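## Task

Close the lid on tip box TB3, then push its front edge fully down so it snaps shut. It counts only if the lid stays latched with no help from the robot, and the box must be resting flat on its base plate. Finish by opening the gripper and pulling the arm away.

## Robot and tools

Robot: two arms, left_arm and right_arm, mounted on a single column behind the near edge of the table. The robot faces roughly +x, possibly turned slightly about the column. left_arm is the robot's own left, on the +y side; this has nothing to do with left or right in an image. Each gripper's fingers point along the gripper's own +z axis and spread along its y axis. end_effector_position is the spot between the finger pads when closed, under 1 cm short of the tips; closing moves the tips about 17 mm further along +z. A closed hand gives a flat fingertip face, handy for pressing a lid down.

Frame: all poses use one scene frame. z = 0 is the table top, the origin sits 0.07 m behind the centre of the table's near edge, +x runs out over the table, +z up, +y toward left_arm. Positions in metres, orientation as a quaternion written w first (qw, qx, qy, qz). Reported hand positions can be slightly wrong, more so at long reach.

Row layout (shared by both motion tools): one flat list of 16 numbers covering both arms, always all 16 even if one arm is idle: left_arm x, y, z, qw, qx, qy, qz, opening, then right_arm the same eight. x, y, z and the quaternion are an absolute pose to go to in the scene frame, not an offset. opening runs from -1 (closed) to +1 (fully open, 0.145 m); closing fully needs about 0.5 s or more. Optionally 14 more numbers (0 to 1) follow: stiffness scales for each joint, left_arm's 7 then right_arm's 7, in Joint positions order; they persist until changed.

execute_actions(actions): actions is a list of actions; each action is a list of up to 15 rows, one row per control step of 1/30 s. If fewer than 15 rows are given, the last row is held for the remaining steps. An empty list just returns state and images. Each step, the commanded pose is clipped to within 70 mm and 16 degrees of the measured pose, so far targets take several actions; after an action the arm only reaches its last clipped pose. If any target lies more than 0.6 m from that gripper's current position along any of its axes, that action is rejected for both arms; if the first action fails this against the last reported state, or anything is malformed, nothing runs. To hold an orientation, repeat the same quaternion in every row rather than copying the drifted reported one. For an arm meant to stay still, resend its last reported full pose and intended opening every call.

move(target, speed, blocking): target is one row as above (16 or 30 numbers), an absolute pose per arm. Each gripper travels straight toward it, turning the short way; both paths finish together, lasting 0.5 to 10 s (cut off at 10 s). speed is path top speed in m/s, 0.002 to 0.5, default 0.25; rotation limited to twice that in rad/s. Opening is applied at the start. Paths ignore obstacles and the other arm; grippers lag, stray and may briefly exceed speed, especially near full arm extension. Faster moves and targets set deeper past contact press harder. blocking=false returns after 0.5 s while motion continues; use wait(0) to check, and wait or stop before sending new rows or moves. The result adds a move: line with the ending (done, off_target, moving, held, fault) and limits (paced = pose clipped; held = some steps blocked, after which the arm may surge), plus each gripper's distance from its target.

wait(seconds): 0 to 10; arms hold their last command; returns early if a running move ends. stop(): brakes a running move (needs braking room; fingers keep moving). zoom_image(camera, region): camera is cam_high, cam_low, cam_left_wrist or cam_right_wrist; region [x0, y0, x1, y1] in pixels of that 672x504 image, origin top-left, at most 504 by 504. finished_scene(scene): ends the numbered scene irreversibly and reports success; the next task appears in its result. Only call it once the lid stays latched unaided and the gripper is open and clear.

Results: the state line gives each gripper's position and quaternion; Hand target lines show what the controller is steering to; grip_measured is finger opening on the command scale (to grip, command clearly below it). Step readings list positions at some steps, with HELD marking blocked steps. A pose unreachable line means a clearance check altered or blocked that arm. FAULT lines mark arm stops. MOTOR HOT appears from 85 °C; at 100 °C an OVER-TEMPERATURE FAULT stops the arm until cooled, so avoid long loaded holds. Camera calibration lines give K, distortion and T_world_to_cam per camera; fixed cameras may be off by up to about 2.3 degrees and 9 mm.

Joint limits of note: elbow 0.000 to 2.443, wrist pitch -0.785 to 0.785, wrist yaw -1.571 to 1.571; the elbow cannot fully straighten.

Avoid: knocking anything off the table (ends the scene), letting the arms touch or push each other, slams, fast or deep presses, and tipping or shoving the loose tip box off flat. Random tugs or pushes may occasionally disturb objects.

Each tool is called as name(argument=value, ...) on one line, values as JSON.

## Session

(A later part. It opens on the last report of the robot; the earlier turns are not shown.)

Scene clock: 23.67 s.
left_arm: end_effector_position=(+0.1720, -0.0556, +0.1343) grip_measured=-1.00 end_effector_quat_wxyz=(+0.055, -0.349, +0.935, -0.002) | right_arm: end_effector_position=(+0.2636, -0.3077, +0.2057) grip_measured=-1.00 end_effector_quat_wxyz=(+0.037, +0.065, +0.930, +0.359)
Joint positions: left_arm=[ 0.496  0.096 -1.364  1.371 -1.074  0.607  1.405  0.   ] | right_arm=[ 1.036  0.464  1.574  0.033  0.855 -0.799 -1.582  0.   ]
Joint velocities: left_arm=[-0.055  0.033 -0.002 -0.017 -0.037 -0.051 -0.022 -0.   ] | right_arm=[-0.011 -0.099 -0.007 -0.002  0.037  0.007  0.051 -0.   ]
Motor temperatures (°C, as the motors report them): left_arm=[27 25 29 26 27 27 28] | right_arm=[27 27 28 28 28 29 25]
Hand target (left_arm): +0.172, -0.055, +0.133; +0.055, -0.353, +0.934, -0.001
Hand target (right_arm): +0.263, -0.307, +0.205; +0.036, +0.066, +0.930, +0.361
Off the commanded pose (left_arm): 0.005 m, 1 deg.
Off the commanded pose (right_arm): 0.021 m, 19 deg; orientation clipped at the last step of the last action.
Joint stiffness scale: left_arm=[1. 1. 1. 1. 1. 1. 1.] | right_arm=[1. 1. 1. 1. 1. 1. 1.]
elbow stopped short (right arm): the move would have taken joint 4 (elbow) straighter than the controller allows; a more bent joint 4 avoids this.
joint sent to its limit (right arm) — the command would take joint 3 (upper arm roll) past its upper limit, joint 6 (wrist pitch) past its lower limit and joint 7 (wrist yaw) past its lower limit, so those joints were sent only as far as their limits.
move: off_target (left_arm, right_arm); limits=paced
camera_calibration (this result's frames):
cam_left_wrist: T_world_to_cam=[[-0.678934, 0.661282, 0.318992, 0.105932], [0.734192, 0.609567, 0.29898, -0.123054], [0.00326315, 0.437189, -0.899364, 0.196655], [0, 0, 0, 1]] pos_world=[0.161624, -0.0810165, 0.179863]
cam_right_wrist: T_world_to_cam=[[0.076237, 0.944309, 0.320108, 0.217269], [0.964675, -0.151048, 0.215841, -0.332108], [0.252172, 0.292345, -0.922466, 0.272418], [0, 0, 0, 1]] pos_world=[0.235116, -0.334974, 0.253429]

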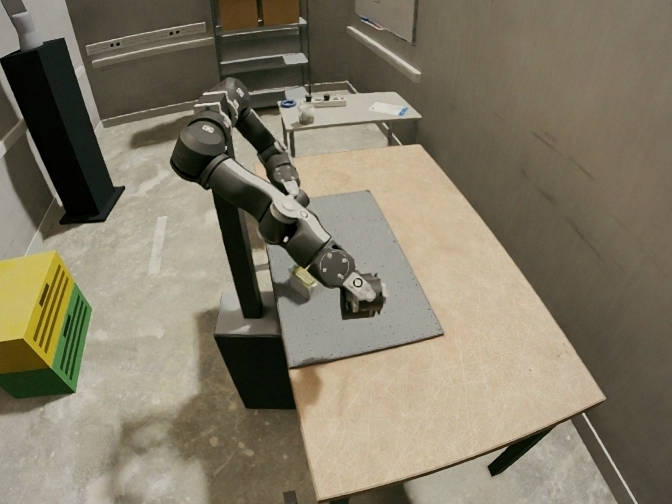

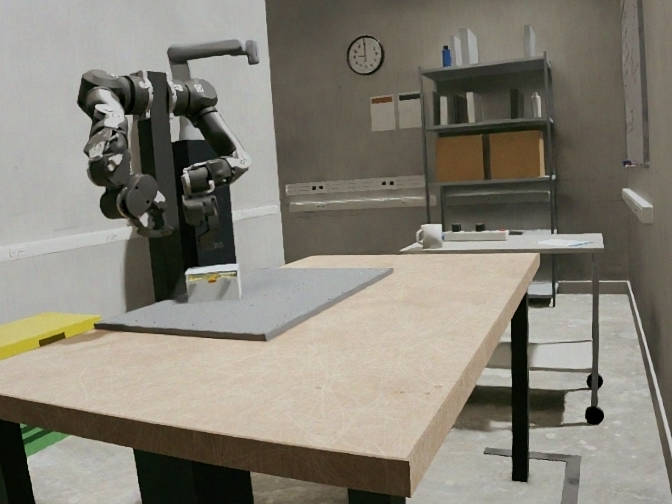

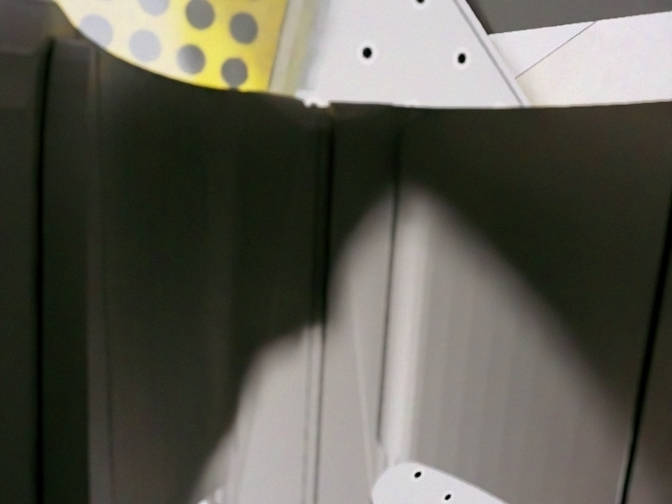

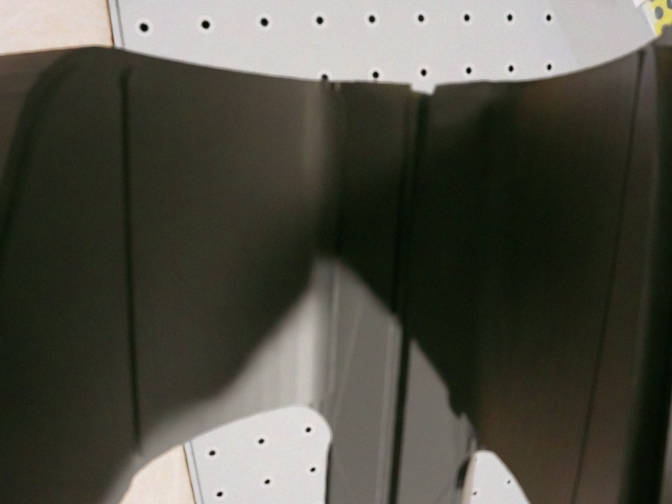

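move(target=[0.181,-0.067,0.11,0.049,-0.354,0.934,-0.002,-1, 0.264,-0.308,0.206,0.037,0.065,0.93,0.36,-1], speed=0.08)

move(target=[0.181,-0.067,0.065,0.049,-0.354,0.934,-0.002,-1, 0.264,-0.308,0.206,0.037,0.065,0.93,0.36,-1], speed=0.04)

move(target=[0.2,0.05,0.22,0.049,-0.354,0.934,-0.002,-1, 0.264,-0.308,0.206,0.037,0.065,0.93,0.36,-1], speed=0.2)

zoom_image(camera="cam_low", region=[160,240,280,310])

Scene clock: 25.13 s.
left_arm: end_effector_position=(+0.1819, -0.0675, +0.1114) grip_measured=-1.00 end_effector_quat_wxyz=(+0.052, -0.354, +0.934, -0.001) | right_arm: end_effector_position=(+0.2636, -0.3077, +0.2057) grip_measured=-1.00 end_effector_quat_wxyz=(+0.037, +0.065, +0.930, +0.359)
Joint positions: left_arm=[ 0.488  0.008 -1.333  1.161 -1.036  0.534  1.286  0.   ] | right_arm=[ 1.036  0.464  1.574  0.033  0.855 -0.799 -1.582  0.   ]
Joint velocities: left_arm=[ 0.033  0.055 -0.007 -0.002 -0.007  0.037 -0.007  0.   ] | right_arm=[-0.033  0.055 -0.007 -0.002 -0.007 -0.022 -0.051 -0.   ]
Motor temperatures (°C, as the motors report them): left_arm=[27 25 29 26 27 27 28] | right_arm=[28 27 28 28 28 29 25]
Hand target (left_arm): +0.181, -0.068, +0.110; +0.050, -0.354, +0.934, -0.002
Hand target (right_arm): +0.264, -0.308, +0.206; +0.038, +0.065, +0.930, +0.359
Off the commanded pose (left_arm): 0.002 m, 0 deg.
Off the commanded pose (right_arm): 0.001 m, 0 deg.
Joint stiffness scale: left_arm=[1. 1. 1. 1. 1. 1. 1.] | right_arm=[1. 1. 1. 1. 1. 1. 1.]
elbow stopped short (right arm): the move would have taken joint 4 (elbow) straighter than the controller allows; a more bent joint 4 avoids this.
move: done
camera_calibration (this result's frames):
cam_left_wrist: T_world_to_cam=[[-0.682972, 0.655553, 0.322181, 0.127856], [0.73041, 0.617238, 0.292435, -0.114265], [-0.00715583, 0.435049, -0.900378, 0.183078], [0, 0, 0, 1]] pos_world=[0.172092, -0.0929354, 0.157062]
cam_right_wrist: T_world_to_cam=[[0.076237, 0.944309, 0.320108, 0.217269], [0.964675, -0.151048, 0.215841, -0.332108], [0.252172, 0.292345, -0.922466, 0.272418], [0, 0, 0, 1]] pos_world=[0.235116, -0.334974, 0.253429]

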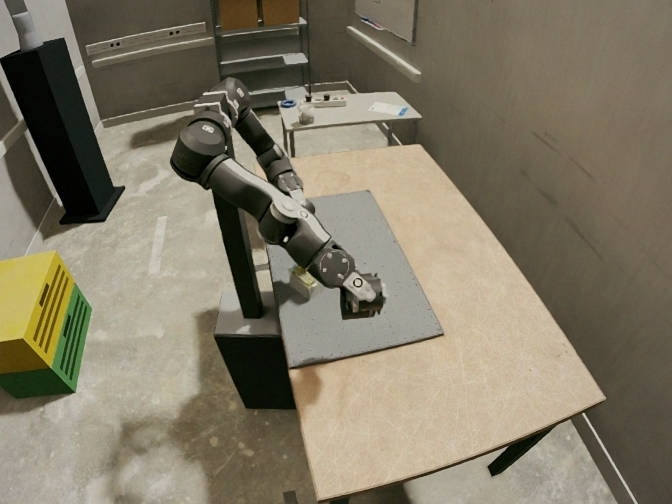

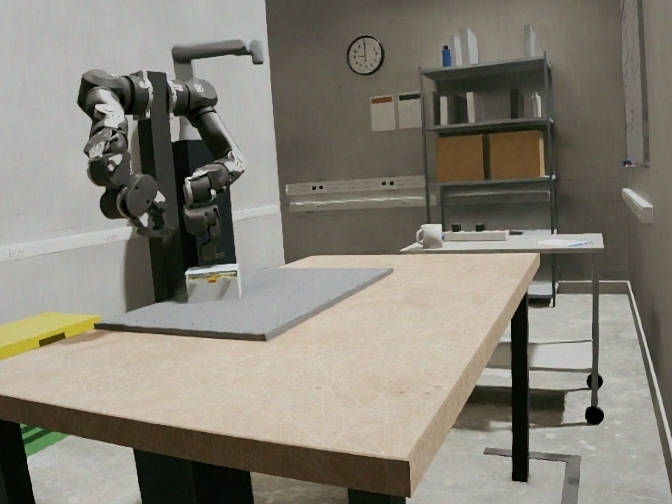

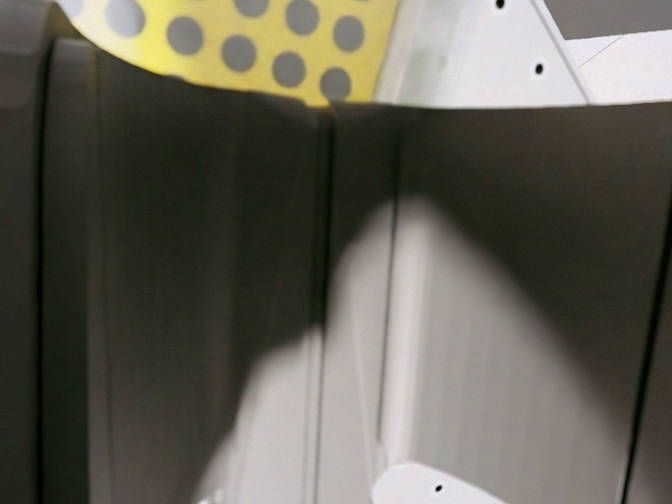

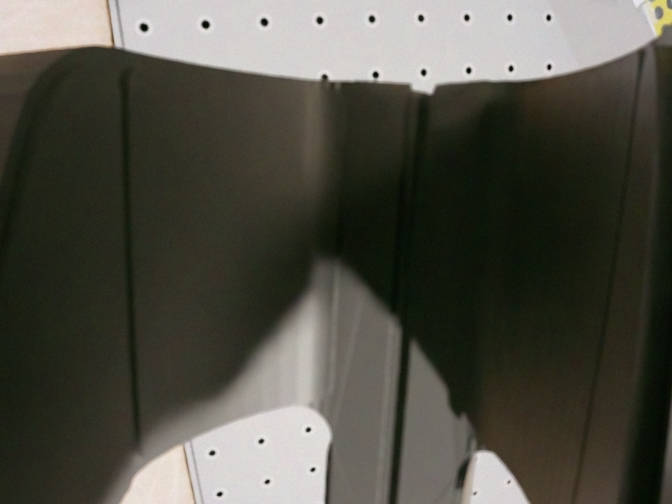

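Scene clock: 26.53 s.
left_arm: end_effector_position=(+0.1844, -0.0724, +0.0899) grip_measured=-1.00 end_effector_quat_wxyz=(+0.036, -0.360, +0.932, +0.014) | right_arm: end_effector_position=(+0.2636, -0.3077, +0.2057) grip_measured=-1.00 end_effector_quat_wxyz=(+0.037, +0.065, +0.930, +0.359)
Joint positions: left_arm=[ 0.458 -0.086 -1.246  0.953 -1.059  0.432  1.219  0.   ] | right_arm=[ 1.036  0.464  1.574  0.033  0.855 -0.799 -1.582  0.   ]
Joint velocities: left_arm=[-0.099 -0.077  0.046  0.002 -0.066 -0.037  0.037  0.   ] | right_arm=[-0.033  0.055 -0.017 -0.002 -0.022  0.095 -0.007  0.   ]
Motor temperatures (°C, as the motors report them): left_arm=[27 25 29 26 27 27 28] | right_arm=[28 27 28 28 28 29 25]
Hand target (left_arm): +0.180, -0.066, +0.070; +0.050, -0.353, +0.934, -0.002
Hand target (right_arm): +0.264, -0.308, +0.206; +0.038, +0.065, +0.930, +0.359
Off the commanded pose (left_arm): 0.026 m, 2 deg.
Off the commanded pose (right_arm): 0.001 m, 0 deg.
Joint stiffness scale: left_arm=[1. 1. 1. 1. 1. 1. 1.] | right_arm=[1. 1. 1. 1. 1. 1. 1.]
elbow stopped short (right arm): the move would have taken joint 4 (elbow) straighter than the controller allows; a more bent joint 4 avoids this.
move: off_target (left_arm)
camera_calibration (this result's frames):
cam_left_wrist: T_world_to_cam=[[-0.678, 0.640766, 0.360186, 0.134248], [0.733412, 0.622506, 0.273118, -0.1052], [-0.0492135, 0.449339, -0.892005, 0.173865], [0, 0, 0, 1]] pos_world=[0.176732, -0.0986581, 0.135466]
cam_right_wrist: T_world_to_cam=[[0.076237, 0.944309, 0.320108, 0.217269], [0.964675, -0.151048, 0.215841, -0.332108], [0.252172, 0.292345, -0.922466, 0.272418], [0, 0, 0, 1]] pos_world=[0.235116, -0.334974, 0.253429]

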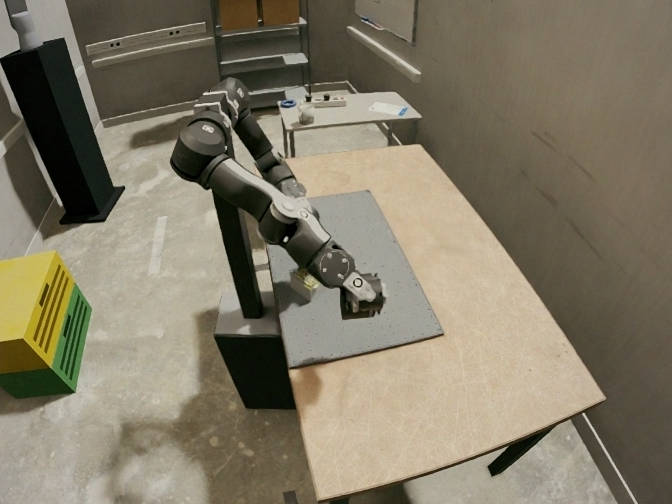

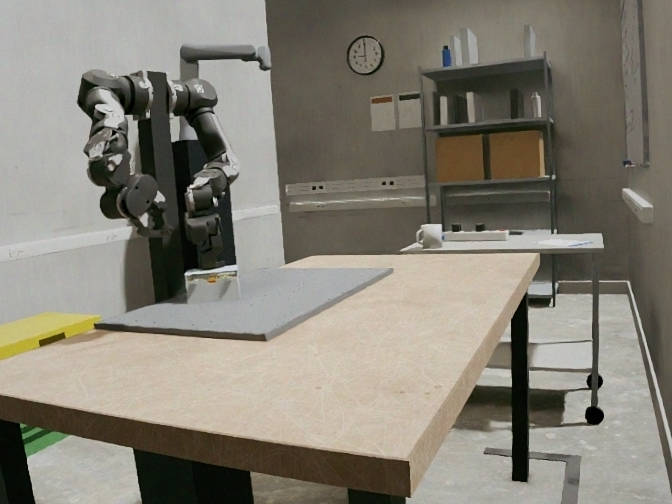

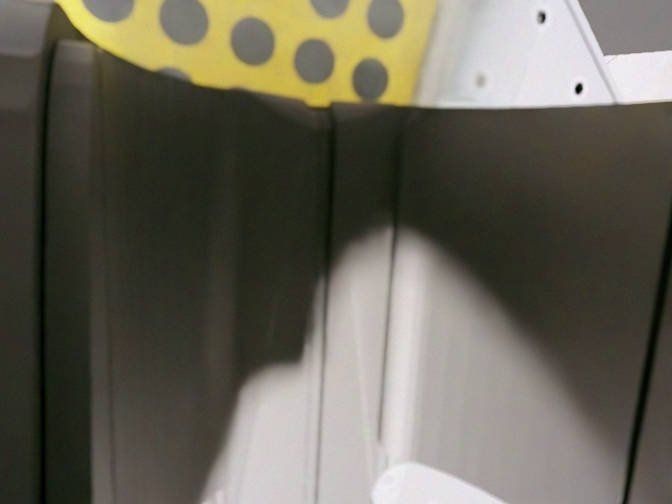

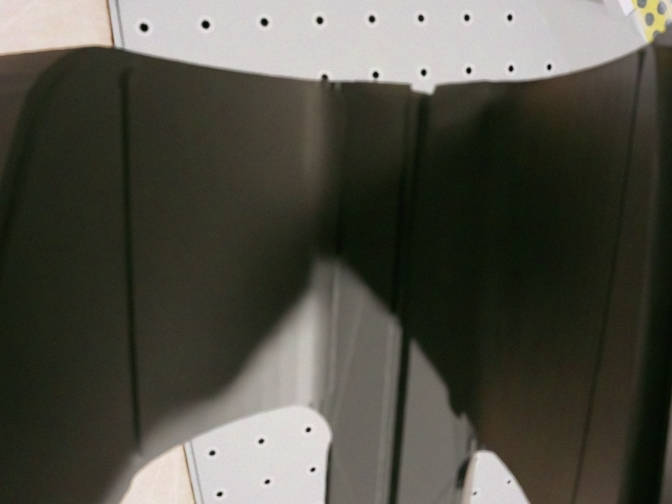

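Scene clock: 27.80 s.
left_arm: end_effector_position=(+0.2015, +0.0513, +0.2179) grip_measured=-1.00 end_effector_quat_wxyz=(+0.046, -0.354, +0.934, -0.002) | right_arm: end_effector_position=(+0.2636, -0.3077, +0.2057) grip_measured=-1.00 end_effector_quat_wxyz=(+0.037, +0.065, +0.930, +0.359)
Joint positions: left_arm=[ 0.65   0.652 -1.275  1.969 -0.856  0.573  1.567  0.   ] | right_arm=[ 1.036  0.464  1.574  0.033  0.855 -0.799 -1.582  0.   ]
Joint velocities: left_arm=[-0.011 -0.011 -0.027 -0.007 -0.022  0.007  0.007  0.   ] | right_arm=[-0.011  0.033  0.007  0.002 -0.051  0.066  0.007 -0.   ]
Motor temperatures (°C, as the motors report them): left_arm=[27 25 29 26 27 27 28] | right_arm=[28 27 28 28 28 29 25]
Hand target (left_arm): +0.199, +0.052, +0.217; +0.043, -0.354, +0.934, +0.001
Hand target (right_arm): +0.264, -0.308, +0.206; +0.038, +0.065, +0.930, +0.359
Off the commanded pose (left_arm): 0.003 m, 0 deg.
Off the commanded pose (right_arm): 0.001 m, 0 deg.
Joint stiffness scale: left_arm=[1. 1. 1. 1. 1. 1. 1.] | right_arm=[1. 1. 1. 1. 1. 1. 1.]
elbow stopped short (right arm): the move would have taken joint 4 (elbow) straighter than the controller allows; a more bent joint 4 avoids this.
joint sent to its limit (left arm) — the command would take joint 7 (wrist yaw) past its upper limit, so that joint was sent only as far as its limit.
move: done
camera_calibration (this result's frames):
cam_left_wrist: T_world_to_cam=[[-0.679592, 0.657331, 0.325684, 0.0274841], [0.733398, 0.618937, 0.281147, -0.231259], [-0.0167708, 0.429921, -0.902711, 0.23013], [0, 0, 0, 1]] pos_world=[0.192142, 0.0261307, 0.263808]
cam_right_wrist: T_world_to_cam=[[0.076237, 0.944309, 0.320108, 0.217269], [0.964675, -0.151048, 0.215841, -0.332108], [0.252172, 0.292345, -0.922466, 0.272418], [0, 0, 0, 1]] pos_world=[0.235116, -0.334974, 0.253429]

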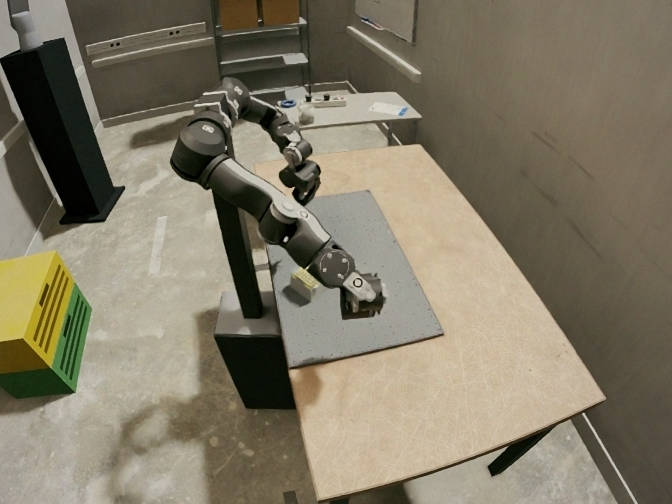

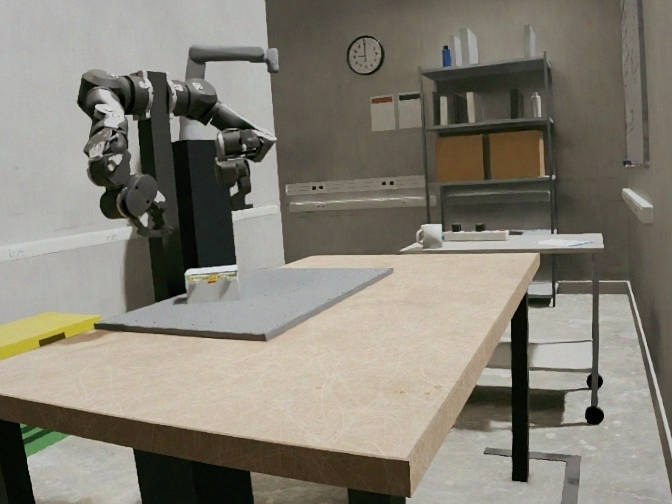

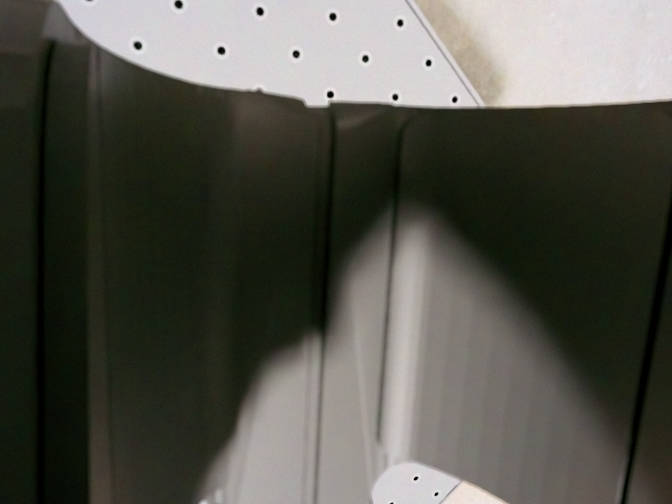

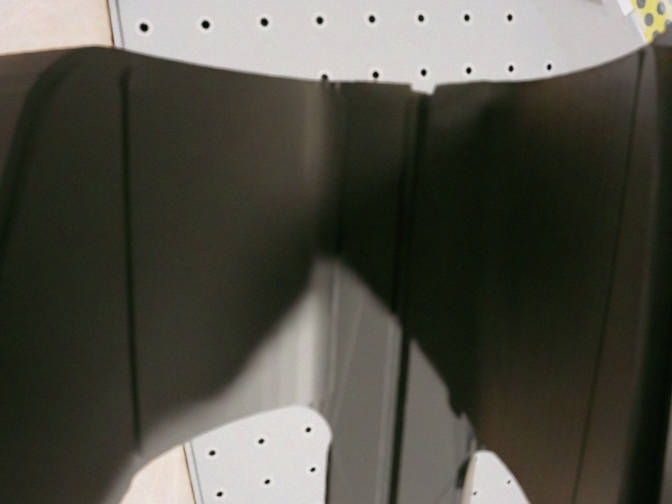

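Region (160, 240, 280, 310) of cam_low's 672x504 image, scaled by 4.200, with more detail than that image has; it fills the top 294 rows of this view, and the rest is white.

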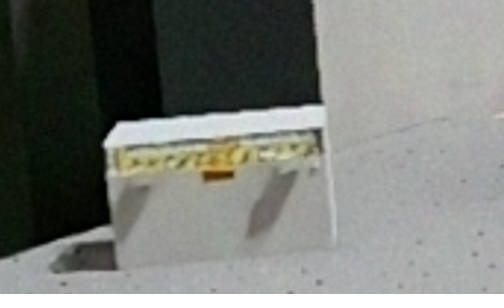

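finished_scene(scene=2)

The scene is finished: the task was done.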